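# Lift the weighted bar off its rack and hold it

## Task

Take hold of the weighted bar and raise the whole of it at least three finger-widths above where it rested on its rack, then keep it motionless in the air while still gripping it. At the end it must touch nothing but the hand(s), and no motor of either hand may show moving in hand_stopped_by.

## Robot and tools

ROBOT. A humanoid upper body stands just past the table's near (-x) edge, facing +x. It has two arms: left_arm on the +y side and right_arm on the -y side. Each ends in a five-finger hand; the left hand mirrors the right.

FRAME. All reported positions use one scene frame. The table top is z = 0 and +z is up. +x runs away from the robot across the table, whose near edge is at x = 0.18 m. The pelvis sits 0.01 to 0.14 m above the table. Each shoulder is about 0.28 m higher than the pelvis and 0.06 m forward of it, with the left at +0.10 m y and the right at -0.10 m y. A hand point cannot get more than 0.62 m from its shoulder. The body may be slightly rotated or tilted, and reported positions lose accuracy at long reach.

HAND POINT. Each arm is steered by a point 0.05 m in front of the palm, where a pinch closes. In its own axes, +z runs along the straightened fingers, which extend 0.06 to 0.07 m past it. +y points out of the palm. +x crosses the palm; on the right hand it points away from the thumb, on the left hand toward it. A rigid bracket on the little-finger side of the wrist sticks out 0.03 m beyond the point along +y and can collide with things.

THE ROW. Each row holds 28 numbers, all in [-1, 1], and both arms always appear even if one stays still. The first 14 are the left side, the last 14 the right, each in this order: dx, dy, dz, rx, ry, rz, little, ring, middle, index, thumb_bend, thumb_turn, force_limit, speed.
- dx to rz are an offset, not a pose. They are expressed in that hand point's own axes and measured from its pose at the start of the action; for a call's first action that is the latest pose any result reported. Every row in an action is measured from that same start, not from the row before it. 1.0 equals 0.6 m or 180 degrees. rx, ry, rz form a single rotation vector.
- little, ring, middle, index, thumb_bend and thumb_turn are absolute targets. +1 is open or straight and -1 fully curled. For thumb_turn, +1 puts the thumb beside the palm and -1 in front of it, facing the fingers. A pinch is roughly index -0.22, thumb_bend -0.75, thumb_turn -0.57.
- force_limit maps linearly from about 0 N at -1 to 10 N at +1 of fingertip force (15 N for the two thumb motors). A closing motor stops there; an opening motor ignores it.
- speed maps linearly from nearly zero at -1 to full at +1, where a full finger travel takes 0.6 s.

MOTION LIMITS. On every control step the commanded pose is cut back to within 70 mm and 16 degrees of the measured one. The controller favours position over orientation when it cannot manage both. A distant offset may need several actions. Each "Hand target" line shows the pose the arm is now heading for.

TOOLS.
- execute_actions(actions): a list of actions. Each action is a table of up to 15 rows, one row per 1/30 s step. If it is shorter than 15 rows, its last row repeats to fill the 15 steps. An empty list returns only the state and images.
- move(target, speed, blocking): target is one 28-number row with offsets taken from the latest reported pose. Each hand point travels a straight path toward its target, and the paths end together after 0.5 to 10 s. speed is the top path speed in m/s, from 0.002 to 0.5 (default 0.25); turning may reach twice that in rad/s. The hand numbers are sent when the move starts. Moves do not avoid obstacles or the other arm, and faster or deeper contact presses harder. With blocking=false the reply comes after 0.5 s while the arm carries on; other moves and actions are refused until a result shows the move ended. The move: line gives the ending (done, off_target, moving, held, fault) and any limits (paced = pose was clipped, held = some steps were blocked, after which it may speed up). It also gives each hand point's remaining distance.
- wait(seconds): 0 to 10 s with the last commands held; it returns early if a running move ends.
- stop(): brakes a running move, which needs some distance.
- zoom_image(camera, region): camera is cam_head, cam_high, cam_left_wrist or cam_right_wrist. region is [x0, y0, x1, y1] in image pixels from the top-left, at most 504 by 504.
- show_instructions(): shows the reference images.
- finished_scene(scene): ends the scene with that number; it cannot be undone.

RESULTS. The state line gives, for each arm, end_effector_position in metres and end_effector_quat_wxyz. Per-hand lists follow the six motor order: hand_measured (position on the target scale), hand_stopped_by (moving, target, force, stalled, or fault for a dead motor), and hand_load_n (newtons at the fingertip, positive when pushed open). hand_force_limit and hand_speed echo your settings. "pose unreachable" names an arm whose command was changed by a clearance check. Step readings marked HELD show steps that were held back. Images come from the four cameras (896x504 each), and calibration lines appear when they change.

GRIPPING. With the thumb turned fully in front of the palm, a hand can wrap objects 0.035 to 0.08 m thick, which then lie across the palm on the wrist side of the hand point. Turn the thumb before reaching the bar. A motor only starts when its target changes by 0.01 or more. It runs until it reaches the target or the force limit, then locks. For a soft grip, close at speed -0.9 or lower. To grip harder, raise force_limit and send a target closed beyond hand_measured. To leave a hand unchanged, resend its last eight numbers; if none were sent yet, send hand_measured, then hand_force_limit and hand_speed. A lost grip shows as loads near 0 in hand_load_n. At the end no motor may still read moving.

AVOID. Do not let the arms strike or press on each other with any part. Do not push, drop or knock anything off the table. If contact torque on a joint hits its limit (22.2 N m, or 4.45 N m for wrist pitch and yaw, with the bar's weight included), that arm freezes for 10 s. Long holding heats motors: a warning comes at 90 °C, and at 120 °C the arm goes limp and falls.

Each tool is called after "Request:" as name(argument=value, ...) on one line, values as JSON.

Reference images:

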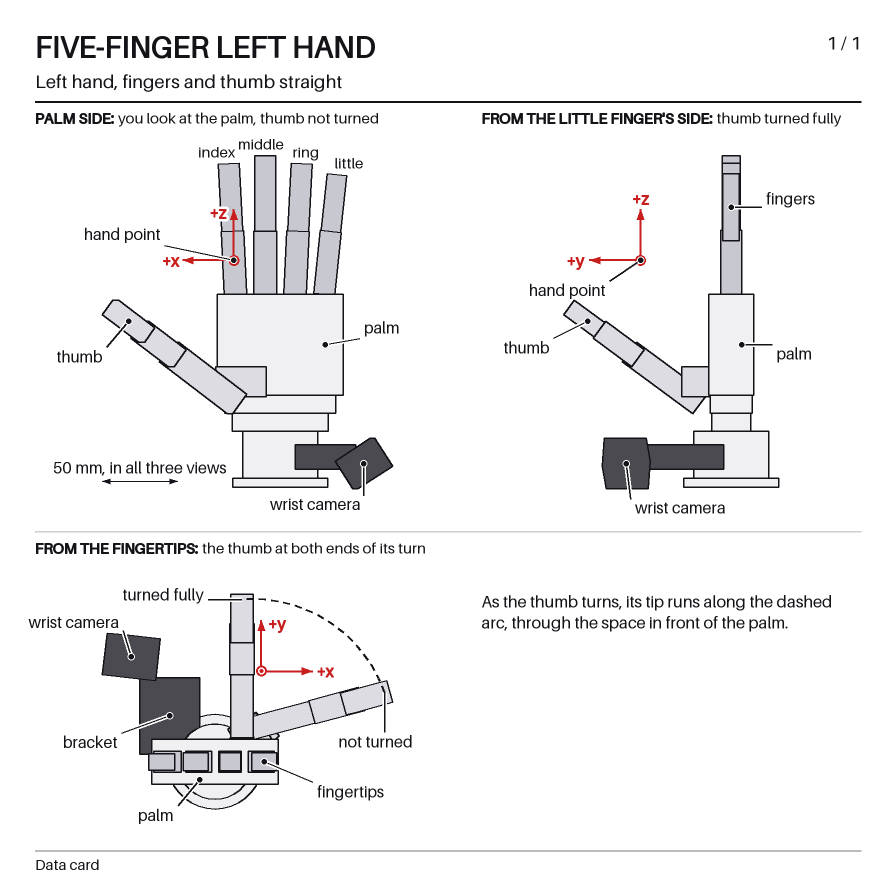

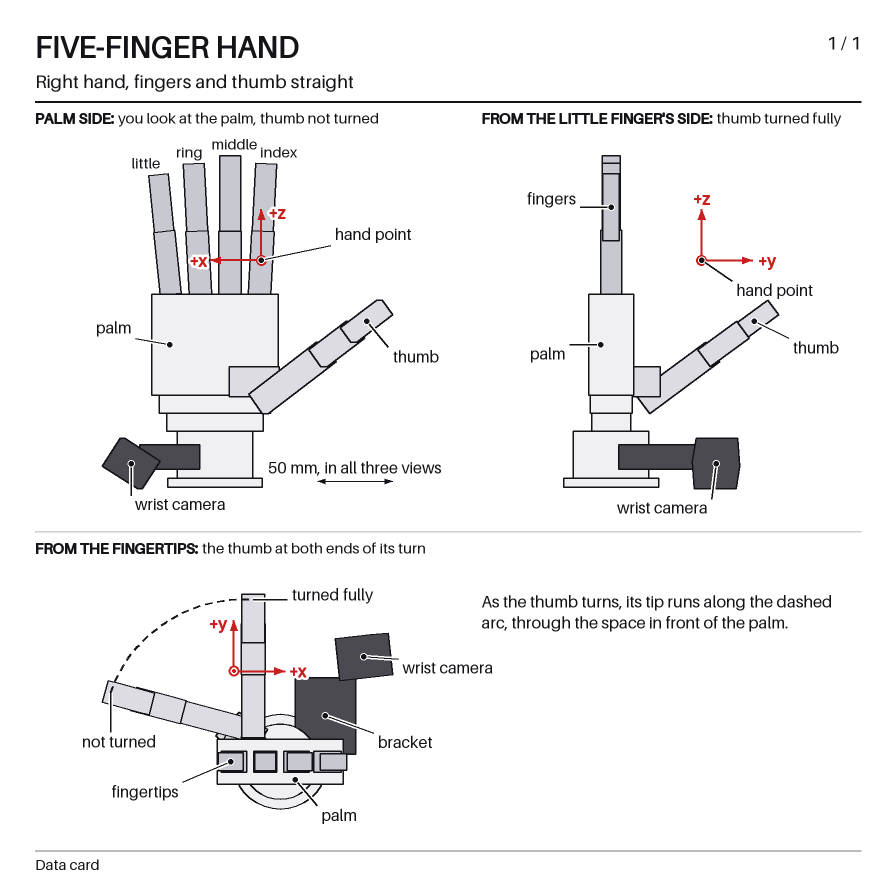

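## Session

Request:
execute_actions(actions=[])

Scene clock: 0.00 s.
left_arm: end_effector_position=(+0.0961, +0.1173, +0.4214) hand_measured=(+1.000, +1.000, +1.000, +1.000, +1.000, +1.000) hand_load_n=(+0.0, +0.0, +0.0, +0.0, +0.0, +0.0) hand_stopped_by=(target, target, target, target, target, target) hand_force_limit=0.00 hand_speed=-0.80 end_effector_quat_wxyz=(+0.013, -0.014, -0.199, +0.980) | right_arm: end_effector_position=(+0.2088, -0.1176, +0.4217) hand_measured=(+1.000, +1.000, +1.000, +1.000, +1.000, +1.000) hand_load_n=(+0.0, +0.0, +0.0, +0.0, +0.0, +0.0) hand_stopped_by=(target, target, target, target, target, target) hand_force_limit=0.00 hand_speed=-0.80 end_effector_quat_wxyz=(+0.974, -0.154, +0.161, +0.048)
Joint positions: left_arm=[ 0.002  0.443  0.377 -0.673 -0.619 -1.047 -0.465] | right_arm=[-0.155 -0.447 -0.235 -0.381  0.563 -0.853  0.358]
Joint velocities: left_arm=[ 0.003  0.    -0.017  0.    -0.015  0.     0.   ] | right_arm=[ 0.    -0.006 -0.002  0.003  0.003  0.     0.   ]
Motor temperatures (°C, as the motors report them): left_arm=[43 38 46 40 40 32 31] | right_arm=[46 42 47 40 41 30 32]
Hand target (left_arm): +0.096, +0.117, +0.421; +0.013, -0.014, -0.199, +0.980
Hand target (right_arm): +0.209, -0.118, +0.422; +0.974, -0.154, +0.161, +0.048

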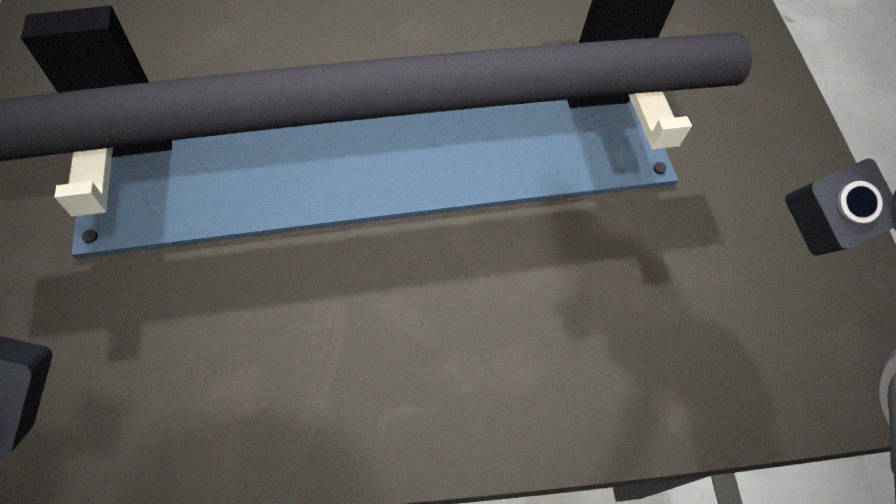

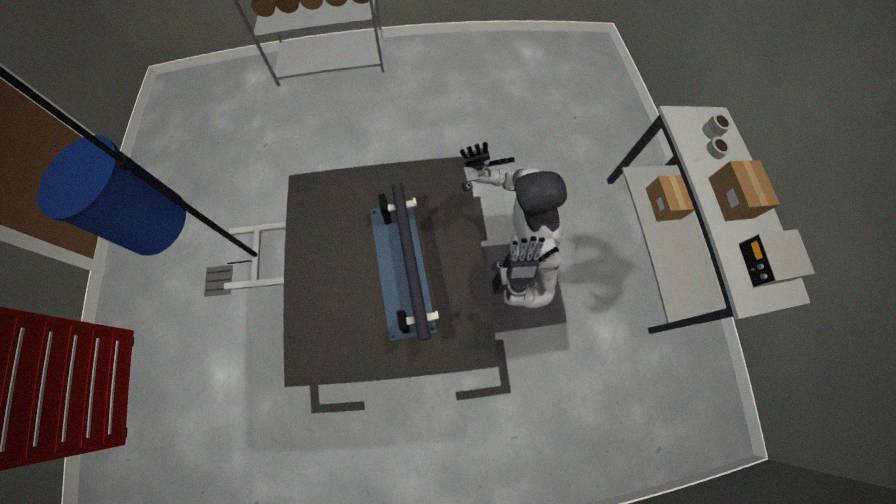

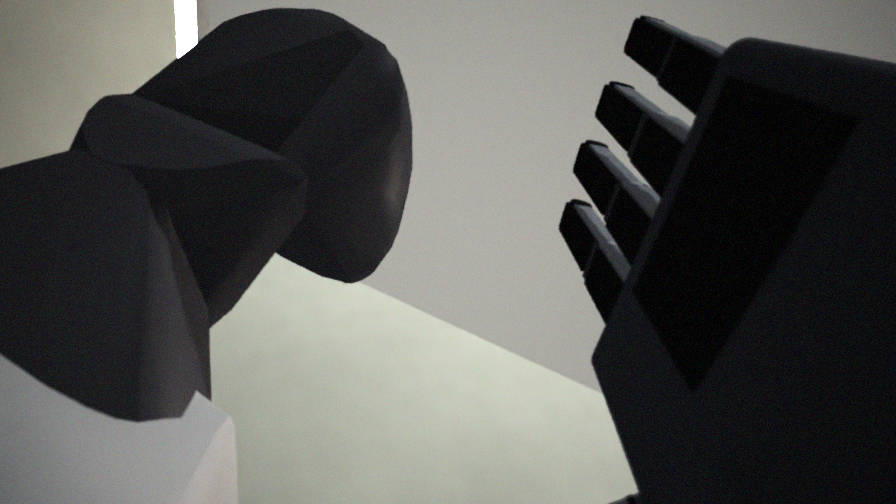

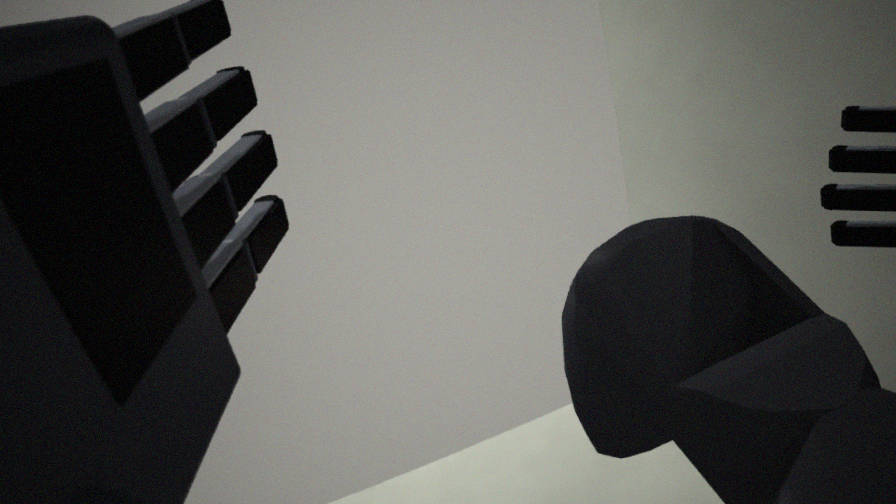

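Request:
zoom_image(camera="cam_high", region=[300, 140, 600, 380])

Request:
zoom_image(camera="cam_head", region=[450, 0, 896, 260])

Request:
zoom_image(camera="cam_head", region=[0, 0, 450, 280])

Region (300, 140, 600, 380) of cam_high's 896x504 image, scaled by 1.680, with more detail than that image has; it fills the top 403 rows of this view, and the rest is white.

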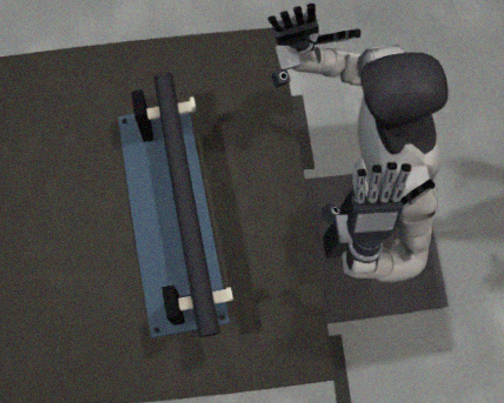

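Region (450, 0, 896, 260) of cam_head's 896x504 image, scaled by 1.130, with more detail than that image has; it fills the top 294 rows of this view, and the rest is white.

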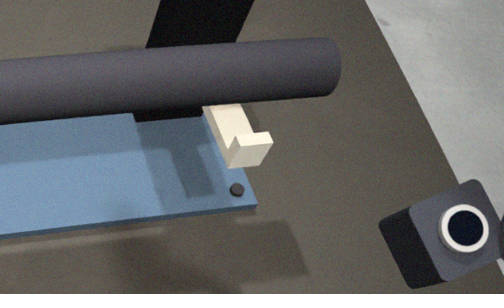

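Region (0, 0, 450, 280) of cam_head's 896x504 image, scaled by 1.120, with more detail than that image has; it fills the top 314 rows of this view, and the rest is white.

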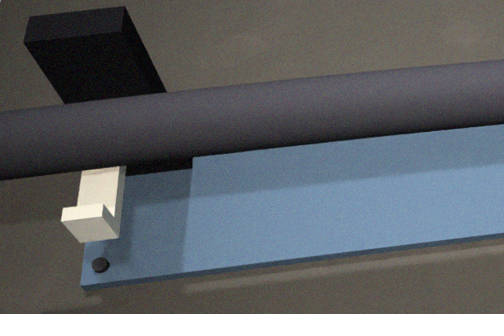

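Request:
move(target=[-0.598,0.0493,-0.304,-0.4356,-0.5911,0.1359,1,1,1,1,1,-1,0.5,0.5,0.5233,0.0762,-0.1030,-0.4083,0.4796,-0.2365,1,1,1,1,1,-1,0.5,0.5], speed=0.2)

Scene clock: 56.77 s.
left_arm: end_effector_position=(+0.4553, +0.1248, +0.2368) hand_measured=(+1.000, +1.000, +1.000, +1.000, +1.000, -1.000) hand_load_n=(+0.0, +0.0, +0.0, +0.0, +0.0, +0.0) hand_stopped_by=(target, target, target, target, target, target) hand_force_limit=0.50 hand_speed=0.50 end_effector_quat_wxyz=(-0.276, +0.655, -0.644, +0.283) | right_arm: end_effector_position=(+0.4810, -0.0907, +0.2741) hand_measured=(+1.000, +1.000, +1.000, +1.000, +1.000, -1.000) hand_load_n=(+0.0, +0.0, +0.0, +0.0, +0.0, +0.0) hand_stopped_by=(target, target, target, target, target, target) hand_force_limit=0.50 hand_speed=0.50 end_effector_quat_wxyz=(-0.329, +0.641, -0.615, +0.321)
Joint positions: left_arm=[-1.582  0.841 -0.81   0.292  0.495  0.65  -1.275] | right_arm=[-1.565 -0.663  0.549  0.404 -0.742  0.505  1.264]
Joint velocities: left_arm=[ 0.    -0.011  0.002 -0.002 -0.008 -0.004 -0.004] | right_arm=[ 0.006  0.029 -0.052  0.035 -0.049 -0.039  0.032]
Motor temperatures (°C, as the motors report them): left_arm=[46 40 47 41 40 33 32] | right_arm=[49 44 48 41 41 31 33]
Hand target (left_arm): +0.455, +0.124, +0.237; -0.277, +0.654, -0.645, +0.283
Hand target (right_arm): +0.481, -0.091, +0.274; -0.328, +0.641, -0.615, +0.321
Off the commanded pose (left_arm): 0.029 m, 6 deg.
Off the commanded pose (right_arm): 0.027 m, 6 deg.
joint sent to its limit (left arm) — the command would take joint 1 (shoulder pitch) past its lower limit, so that joint was sent only as far as its limit.
joint sent to its limit (right arm) — the command would take joint 1 (shoulder pitch) past its lower limit, so that joint was sent only as far as its limit.
move: off_target (left_arm, right_arm)
camera_calibration (this result's frames):
cam_left_wrist: T_world_to_cam=[[0.682924, 0.18654, 0.70627, -0.503157], [-0.253514, -0.846231, 0.46864, 0.116115], [0.685088, -0.499095, -0.530621, 0.0096669], [0, 0, 0, 1]] pos_world=[0.366432, 0.196944, 0.306078]
cam_right_wrist: T_world_to_cam=[[-0.59706, 0.0497478, -0.800653, 0.507177], [-0.399969, 0.846707, 0.350873, 0.179061], [0.695373, 0.529729, -0.485637, -0.0250549], [0, 0, 0, 1]] pos_world=[0.391856, -0.16357, 0.331078]

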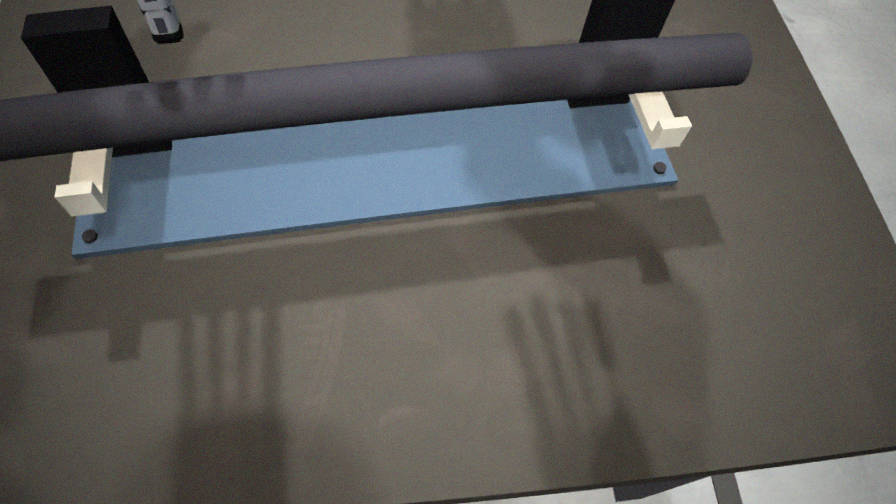

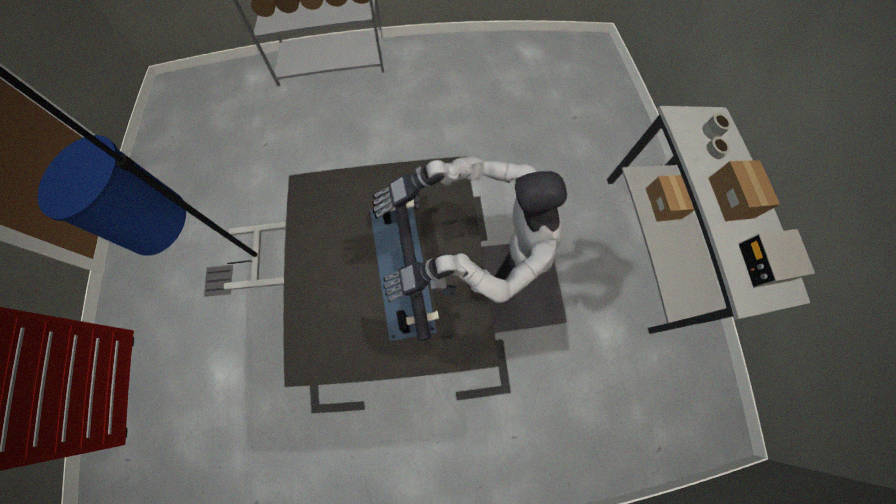

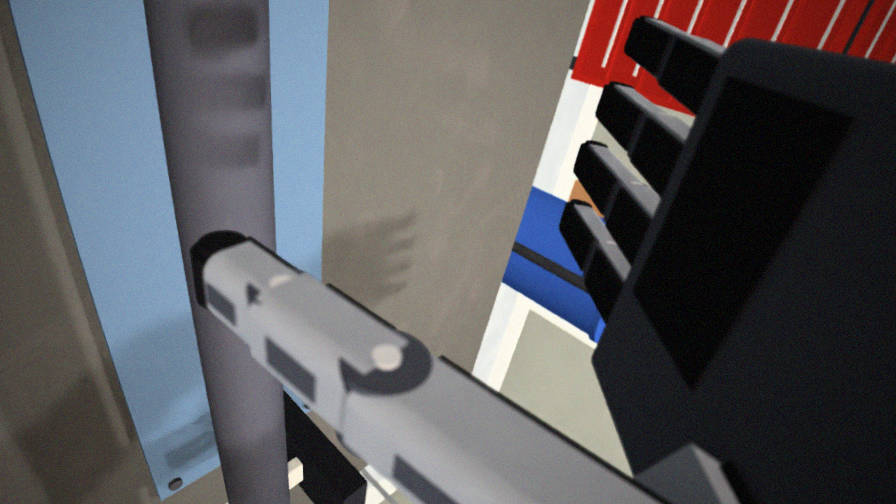

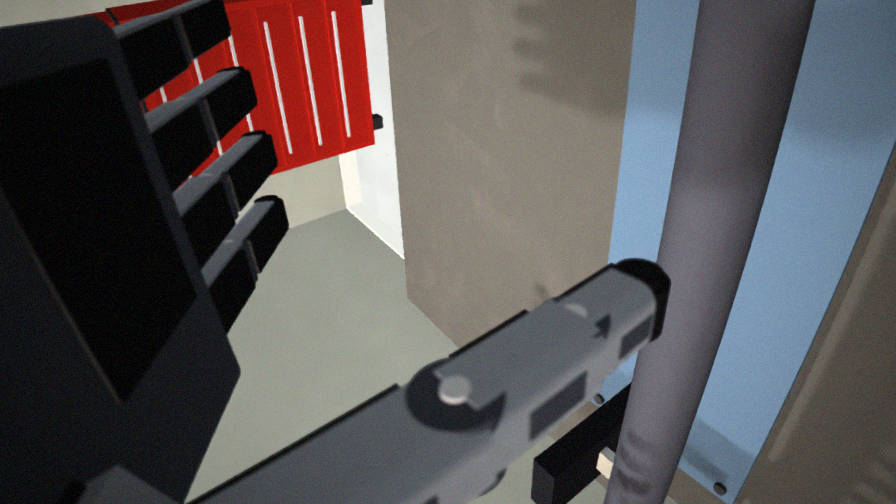

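Request:
move(target=[0.0063,0.0813,0.0762,0.0193,-0.0223,-0.0134,1,1,1,1,1,-1,0.5,0.5,-0.0435,0.1318,0.1137,-0.0261,-0.0147,-0.0086,1,1,1,1,1,-1,0.5,0.5], speed=0.08)

Scene clock: 109.93 s.
left_arm: end_effector_position=(+0.4564, +0.1197, +0.1697) hand_measured=(+1.000, +1.000, +1.000, +1.000, +1.000, -1.000) hand_load_n=(+0.0, +0.0, +0.0, +0.0, +0.0, +0.0) hand_stopped_by=(target, target, target, target, target, target) hand_force_limit=0.50 hand_speed=0.50 end_effector_quat_wxyz=(-0.306, +0.674, -0.608, +0.287) | right_arm: end_effector_position=(+0.4857, -0.0657, +0.1678) hand_measured=(+1.000, +1.000, +1.000, +1.000, +1.000, -1.000) hand_load_n=(+0.0, +0.0, +0.0, +0.0, +0.0, +0.0) hand_stopped_by=(target, target, target, target, target, target) hand_force_limit=0.50 hand_speed=0.50 end_effector_quat_wxyz=(-0.306, +0.674, -0.606, +0.290)
Joint positions: left_arm=[-1.344  0.786 -0.854  0.098  0.579  0.912 -1.086] | right_arm=[-1.365 -0.499  0.609  0.511 -0.745  0.462  1.028]
Joint velocities: left_arm=[-0.002  0.002  0.008 -0.003  0.008  0.001  0.002] | right_arm=[-0.003 -0.014 -0.002  0.003 -0.003 -0.001  0.   ]
Motor temperatures (°C, as the motors report them): left_arm=[69 39 49 40 40 33 32] | right_arm=[65 43 48 41 41 31 33]
Hand target (left_arm): +0.457, +0.119, +0.170; -0.308, +0.673, -0.608, +0.288
Hand target (right_arm): +0.486, -0.065, +0.168; -0.306, +0.675, -0.605, +0.291
Off the commanded pose (left_arm): 0.001 m, 1 deg.
Off the commanded pose (right_arm): 0.005 m, 1 deg.
move: off_target (right_arm)
camera_calibration (this result's frames):
cam_left_wrist: T_world_to_cam=[[0.626644, 0.241604, 0.740908, -0.442363], [-0.203074, -0.867257, 0.454562, 0.125318], [0.752381, -0.435308, -0.494398, -0.0737026], [0, 0, 0, 1]] pos_world=[0.358106, 0.183477, 0.234347]
cam_right_wrist: T_world_to_cam=[[-0.663378, -0.0014695, -0.748283, 0.443701], [-0.417288, 0.830794, 0.368308, 0.201512], [0.621128, 0.556577, -0.551744, -0.0443236], [0, 0, 0, 1]] pos_world=[0.405961, -0.142093, 0.23334]

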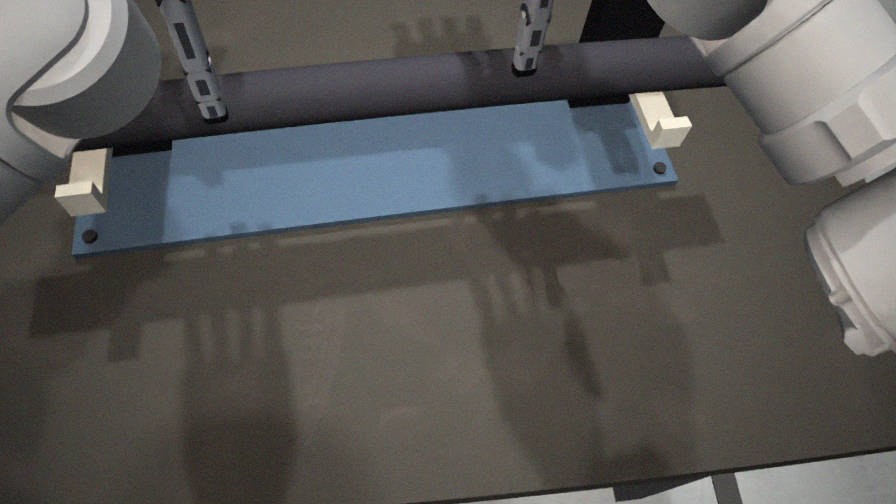

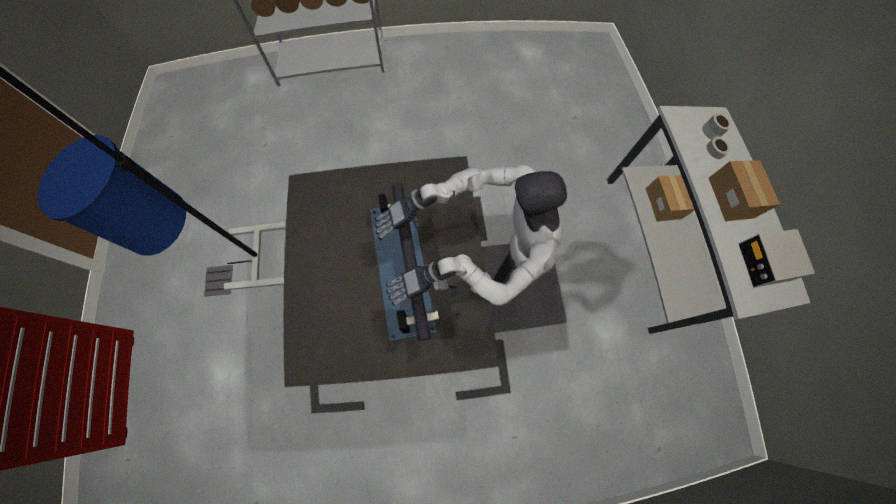

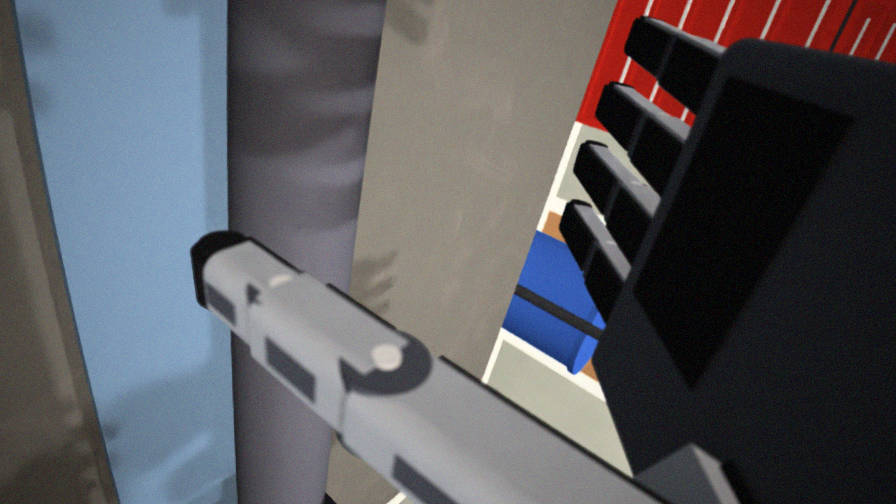

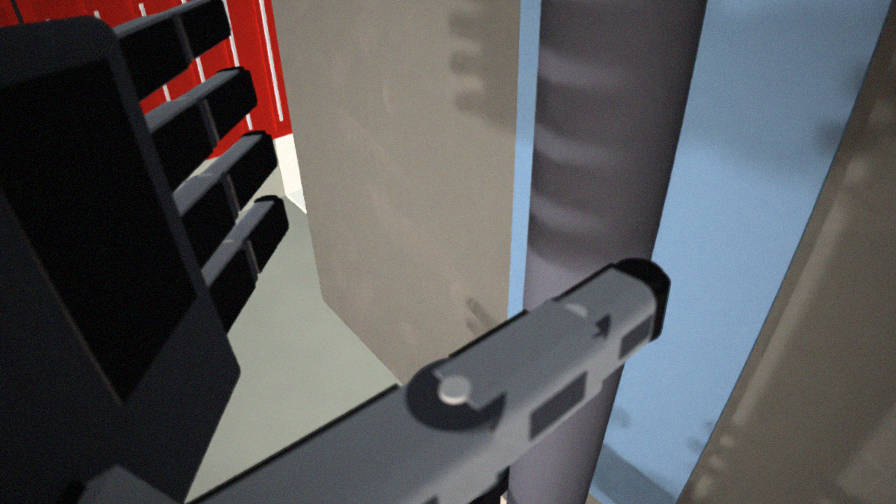

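Request:
move(target=[0,0.0638,0.0536,0,0,0,1,1,1,1,1,-1,0.5,0.5,0,0.0612,0.0514,0,0,0,1,1,1,1,1,-1,0.5,0.5], speed=0.05)

Scene clock: 115.00 s.
left_arm: end_effector_position=(+0.4573, +0.1203, +0.1202) hand_measured=(+1.000, +1.000, +1.000, +1.000, +1.000, -1.000) hand_load_n=(+0.0, +0.0, +0.0, +0.0, +0.0, +0.0) hand_stopped_by=(target, target, target, target, target, target) hand_force_limit=0.50 hand_speed=0.50 end_effector_quat_wxyz=(-0.305, +0.677, -0.605, +0.287) | right_arm: end_effector_position=(+0.4839, -0.0668, +0.1196) hand_measured=(+1.000, +1.000, +1.000, +1.000, +1.000, -1.000) hand_load_n=(+0.0, +0.0, +0.0, +0.0, +0.0, +0.0) hand_stopped_by=(target, target, target, target, target, target) hand_force_limit=0.50 hand_speed=0.50 end_effector_quat_wxyz=(-0.303, +0.676, -0.605, +0.292)
Joint positions: left_arm=[-1.194  0.725 -0.841  0.135  0.578  0.891 -0.916] | right_arm=[-1.251 -0.457  0.637  0.543 -0.745  0.449  0.881]
Joint velocities: left_arm=[-0.003 -0.012 -0.009  0.018  0.    -0.002  0.   ] | right_arm=[-0.006 -0.008  0.009  0.028  0.     0.    -0.002]
Motor temperatures (°C, as the motors report them): left_arm=[69 39 49 40 40 33 33] | right_arm=[66 43 48 41 41 31 33]
Hand target (left_arm): +0.457, +0.119, +0.120; -0.304, +0.677, -0.605, +0.289
Hand target (right_arm): +0.484, -0.066, +0.119; -0.303, +0.677, -0.603, +0.293
Off the commanded pose (left_arm): 0.002 m, 0 deg.
Off the commanded pose (right_arm): 0.002 m, 0 deg.
move: done
camera_calibration (this result's frames):
cam_left_wrist: T_world_to_cam=[[0.624649, 0.248459, 0.740325, -0.406191], [-0.198162, -0.86657, 0.458027, 0.145805], [0.755344, -0.43281, -0.492067, -0.10056], [0, 0, 0, 1]] pos_world=[0.358578, 0.183749, 0.184448]
cam_right_wrist: T_world_to_cam=[[-0.664123, -0.00799383, -0.747581, 0.406291], [-0.418918, 0.832199, 0.363252, 0.220952], [0.619232, 0.554419, -0.556031, -0.0679231], [0, 0, 0, 1]] pos_world=[0.404448, -0.14297, 0.185707]

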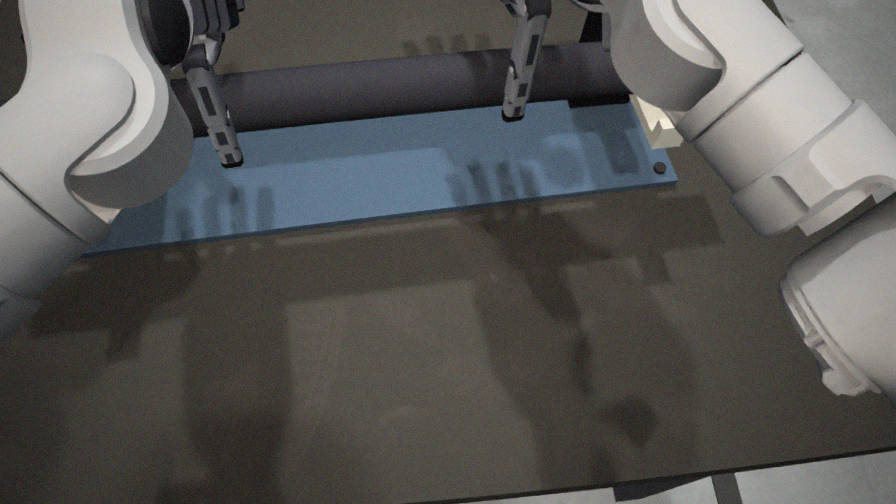

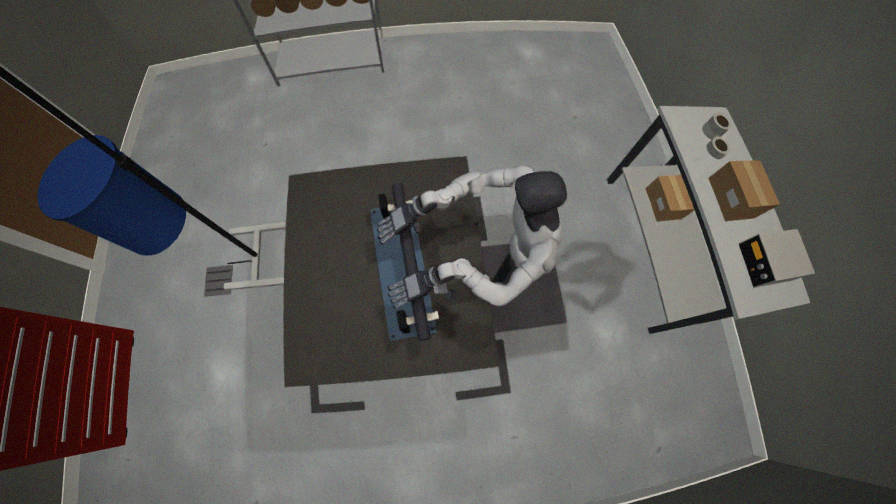

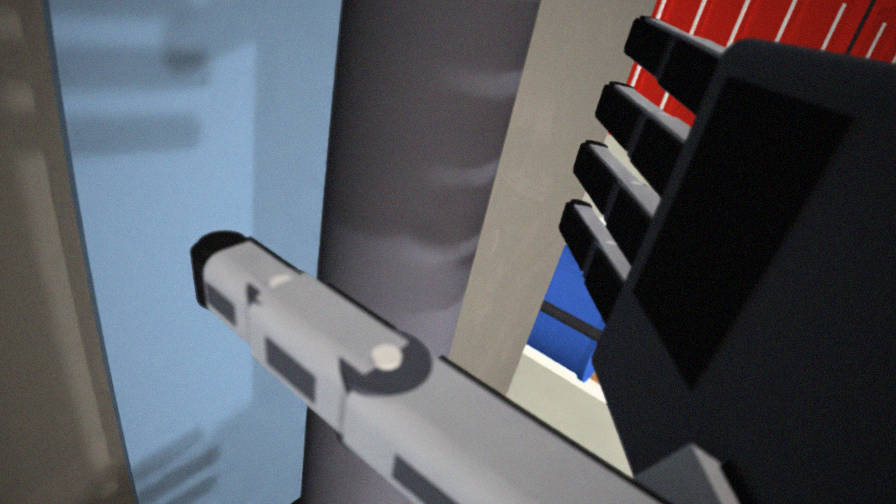

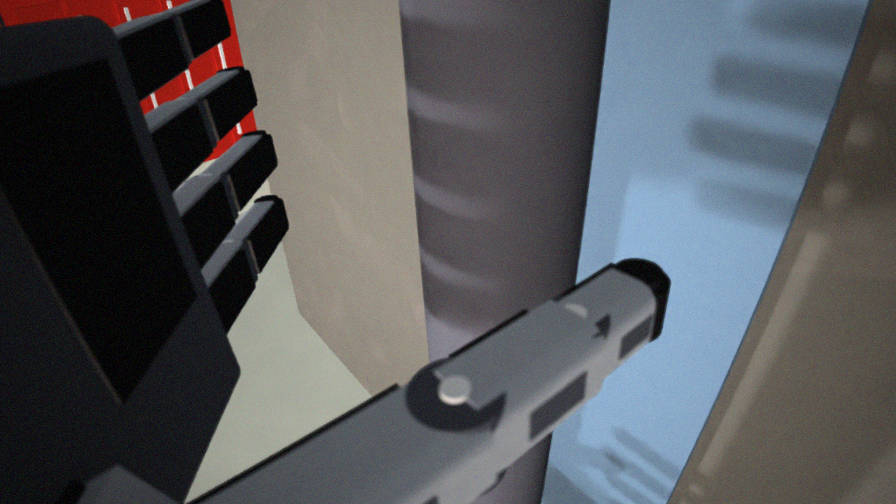

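Request:
move(target=[0,0.0383,0.0321,0,0,0,1,1,1,1,1,-1,0.5,0.5,0,0.0383,0.0321,0,0,0,1,1,1,1,1,-1,0.5,0.5], speed=0.03)

Scene clock: 117.87 s.
left_arm: end_effector_position=(+0.4580, +0.1212, +0.0909) hand_measured=(+1.000, +1.000, +1.000, +1.000, +1.000, -1.000) hand_load_n=(+0.0, +0.0, +0.0, +0.0, +0.0, +0.0) hand_stopped_by=(target, target, target, target, target, target) hand_force_limit=0.50 hand_speed=0.50 end_effector_quat_wxyz=(-0.306, +0.678, -0.604, +0.287) | right_arm: end_effector_position=(+0.4829, -0.0679, +0.0902) hand_measured=(+1.000, +1.000, +1.000, +1.000, +1.000, -1.000) hand_load_n=(+0.0, +0.0, +0.0, +0.0, +0.0, +0.0) hand_stopped_by=(target, target, target, target, target, target) hand_force_limit=0.50 hand_speed=0.50 end_effector_quat_wxyz=(-0.302, +0.677, -0.604, +0.293)
Joint positions: left_arm=[-1.117  0.678 -0.831  0.195  0.575  0.855 -0.808] | right_arm=[-1.197 -0.421  0.65   0.607 -0.745  0.42   0.779]
Joint velocities: left_arm=[ 0.    -0.003 -0.002  0.    -0.003 -0.001  0.   ] | right_arm=[ 0.005 -0.003 -0.003  0.002 -0.003  0.    -0.001]
Motor temperatures (°C, as the motors report them): left_arm=[69 39 49 40 40 33 33] | right_arm=[66 43 48 41 41 31 34]
Hand target (left_arm): +0.458, +0.120, +0.090; -0.304, +0.678, -0.604, +0.288
Hand target (right_arm): +0.483, -0.067, +0.089; -0.302, +0.678, -0.602, +0.293
Off the commanded pose (left_arm): 0.002 m, 0 deg.
Off the commanded pose (right_arm): 0.001 m, 0 deg.
move: done
camera_calibration (this result's frames):
cam_left_wrist: T_world_to_cam=[[0.622384, 0.250978, 0.741383, -0.384531], [-0.195245, -0.867473, 0.457569, 0.158986], [0.757969, -0.429535, -0.4909, -0.116861], [0, 0, 0, 1]] pos_world=[0.358944, 0.184229, 0.154971]
cam_right_wrist: T_world_to_cam=[[-0.664033, -0.0118454, -0.74761, 0.383368], [-0.419768, 0.83334, 0.359638, 0.232862], [0.618753, 0.552634, -0.558337, -0.0827207], [0, 0, 0, 1]] pos_world=[0.403501, -0.143798, 0.156677]

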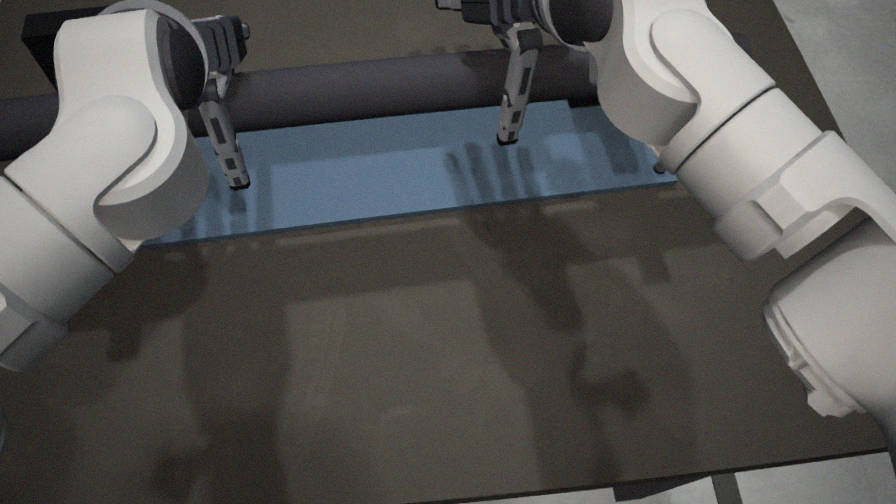

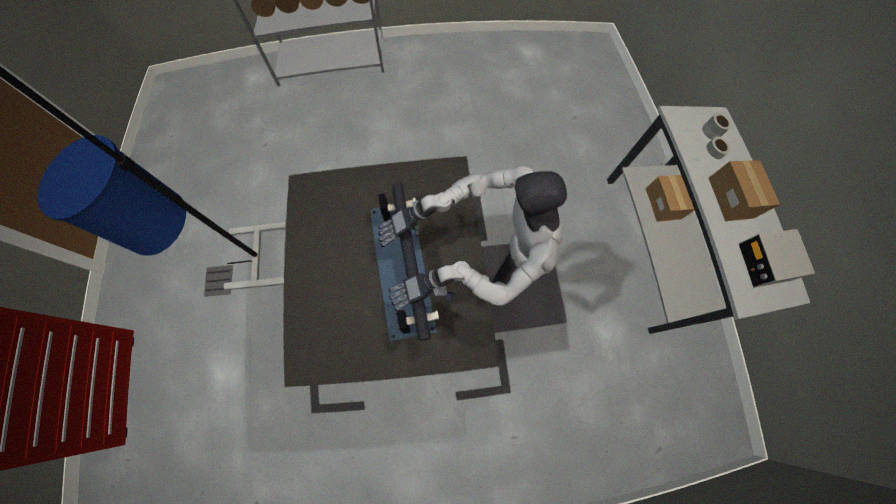

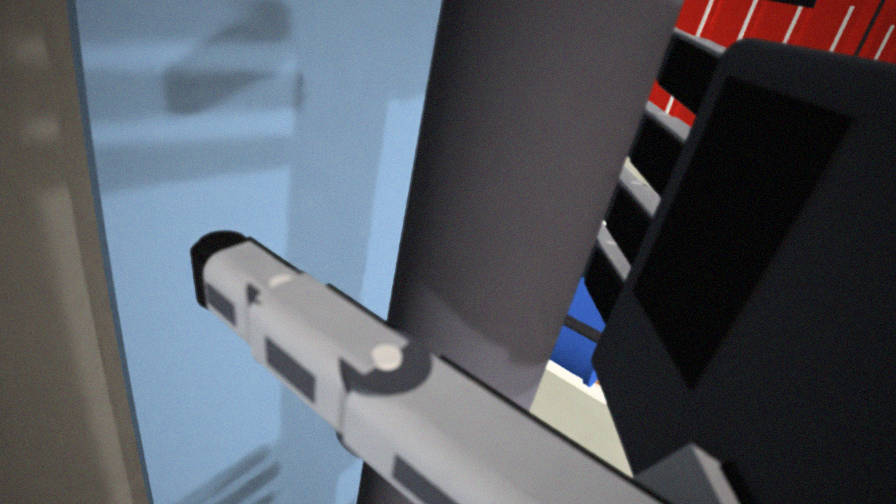

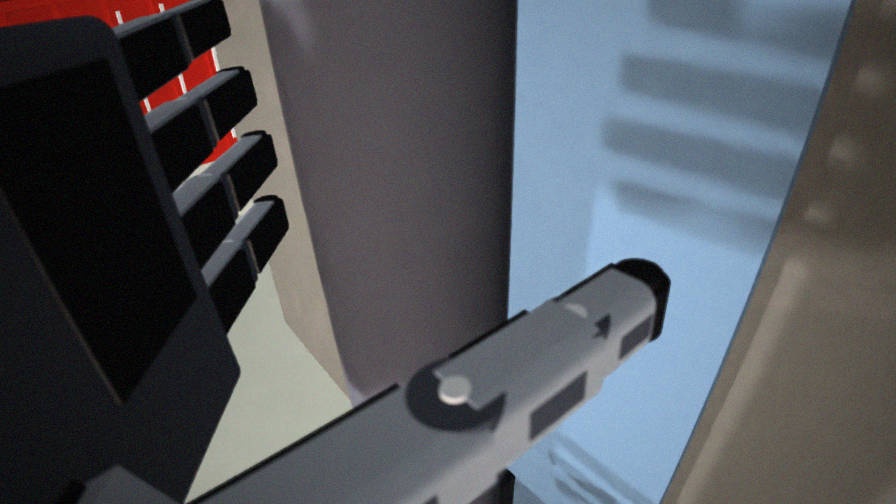

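Request:
move(target=[0,0.0128,0.0107,0,0,0,1,1,1,1,1,-1,0.5,0.5,0,0.030,0.020,0,0,0,1,1,1,1,1,-1,0.5,0.5], speed=0.02)

Scene clock: 120.67 s.
left_arm: end_effector_position=(+0.4586, +0.1222, +0.0818) hand_measured=(+1.000, +1.000, +1.000, +1.000, +1.000, -1.000) hand_load_n=(+0.0, +0.0, +0.0, +0.0, +0.0, +0.0) hand_stopped_by=(target, target, target, target, target, target) hand_force_limit=0.50 hand_speed=0.50 end_effector_quat_wxyz=(-0.309, +0.677, -0.603, +0.287) | right_arm: end_effector_position=(+0.4802, -0.0690, +0.0698) hand_measured=(+1.000, +1.000, +1.000, +1.000, +1.000, -1.000) hand_load_n=(+0.0, +0.0, +0.0, +0.0, +0.0, +0.0) hand_stopped_by=(target, target, target, target, target, target) hand_force_limit=0.50 hand_speed=0.50 end_effector_quat_wxyz=(-0.302, +0.677, -0.604, +0.294)
Joint positions: left_arm=[-1.096  0.663 -0.83   0.22   0.575  0.84  -0.772] | right_arm=[-1.156 -0.399  0.659  0.643 -0.745  0.404  0.709]
Joint velocities: left_arm=[ 0.002  0.012  0.009 -0.003 -0.002  0.     0.   ] | right_arm=[ 0.    -0.005  0.002  0.011 -0.002  0.    -0.002]
Motor temperatures (°C, as the motors report them): left_arm=[69 40 49 40 40 33 33] | right_arm=[66 43 48 41 41 31 34]
Hand target (left_arm): +0.458, +0.121, +0.081; -0.306, +0.678, -0.603, +0.287
Hand target (right_arm): +0.480, -0.068, +0.069; -0.301, +0.679, -0.602, +0.293
Off the commanded pose (left_arm): 0.002 m, 0 deg.
Off the commanded pose (right_arm): 0.001 m, 0 deg.
move: done
camera_calibration (this result's frames):
cam_left_wrist: T_world_to_cam=[[0.620026, 0.249686, 0.743791, -0.377405], [-0.19461, -0.869441, 0.454093, 0.164373], [0.760063, -0.426298, -0.490484, -0.122668], [0, 0, 0, 1]] pos_world=[0.359224, 0.184852, 0.145903]
cam_right_wrist: T_world_to_cam=[[-0.663461, -0.0132061, -0.748094, 0.365944], [-0.419844, 0.834169, 0.357621, 0.24025], [0.619314, 0.551351, -0.558983, -0.0920816], [0, 0, 0, 1]] pos_world=[0.400685, -0.144807, 0.13637]

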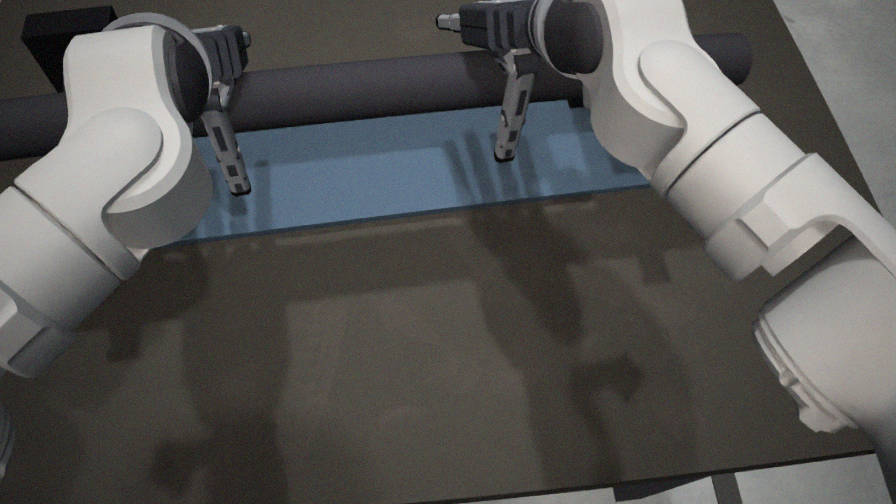

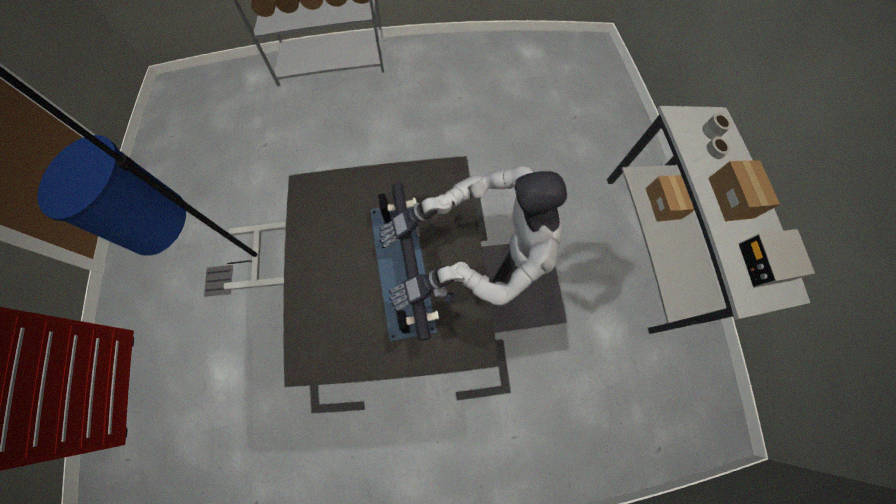

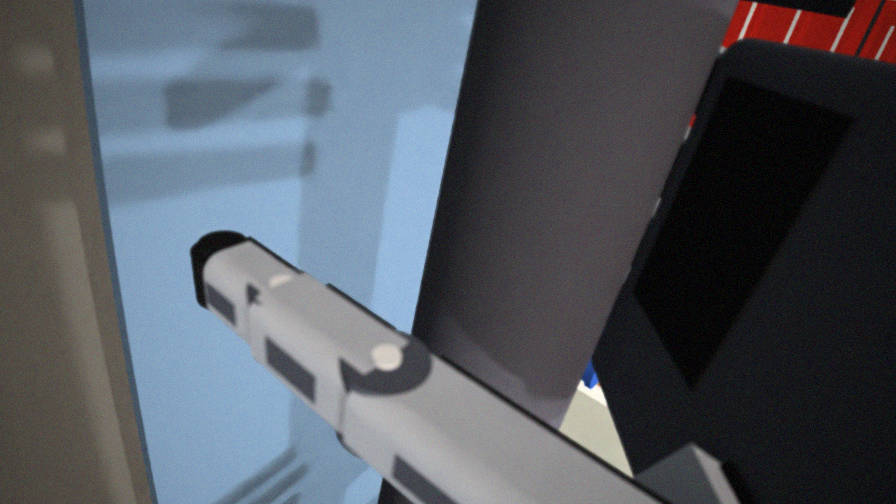

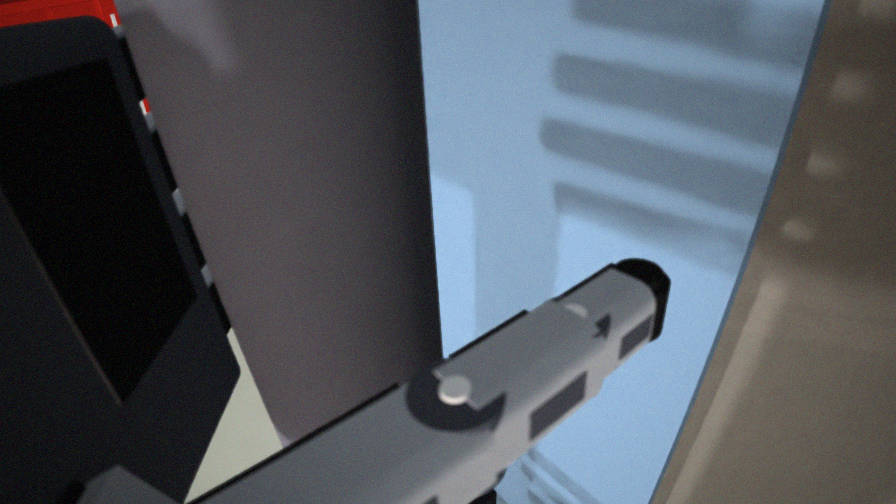

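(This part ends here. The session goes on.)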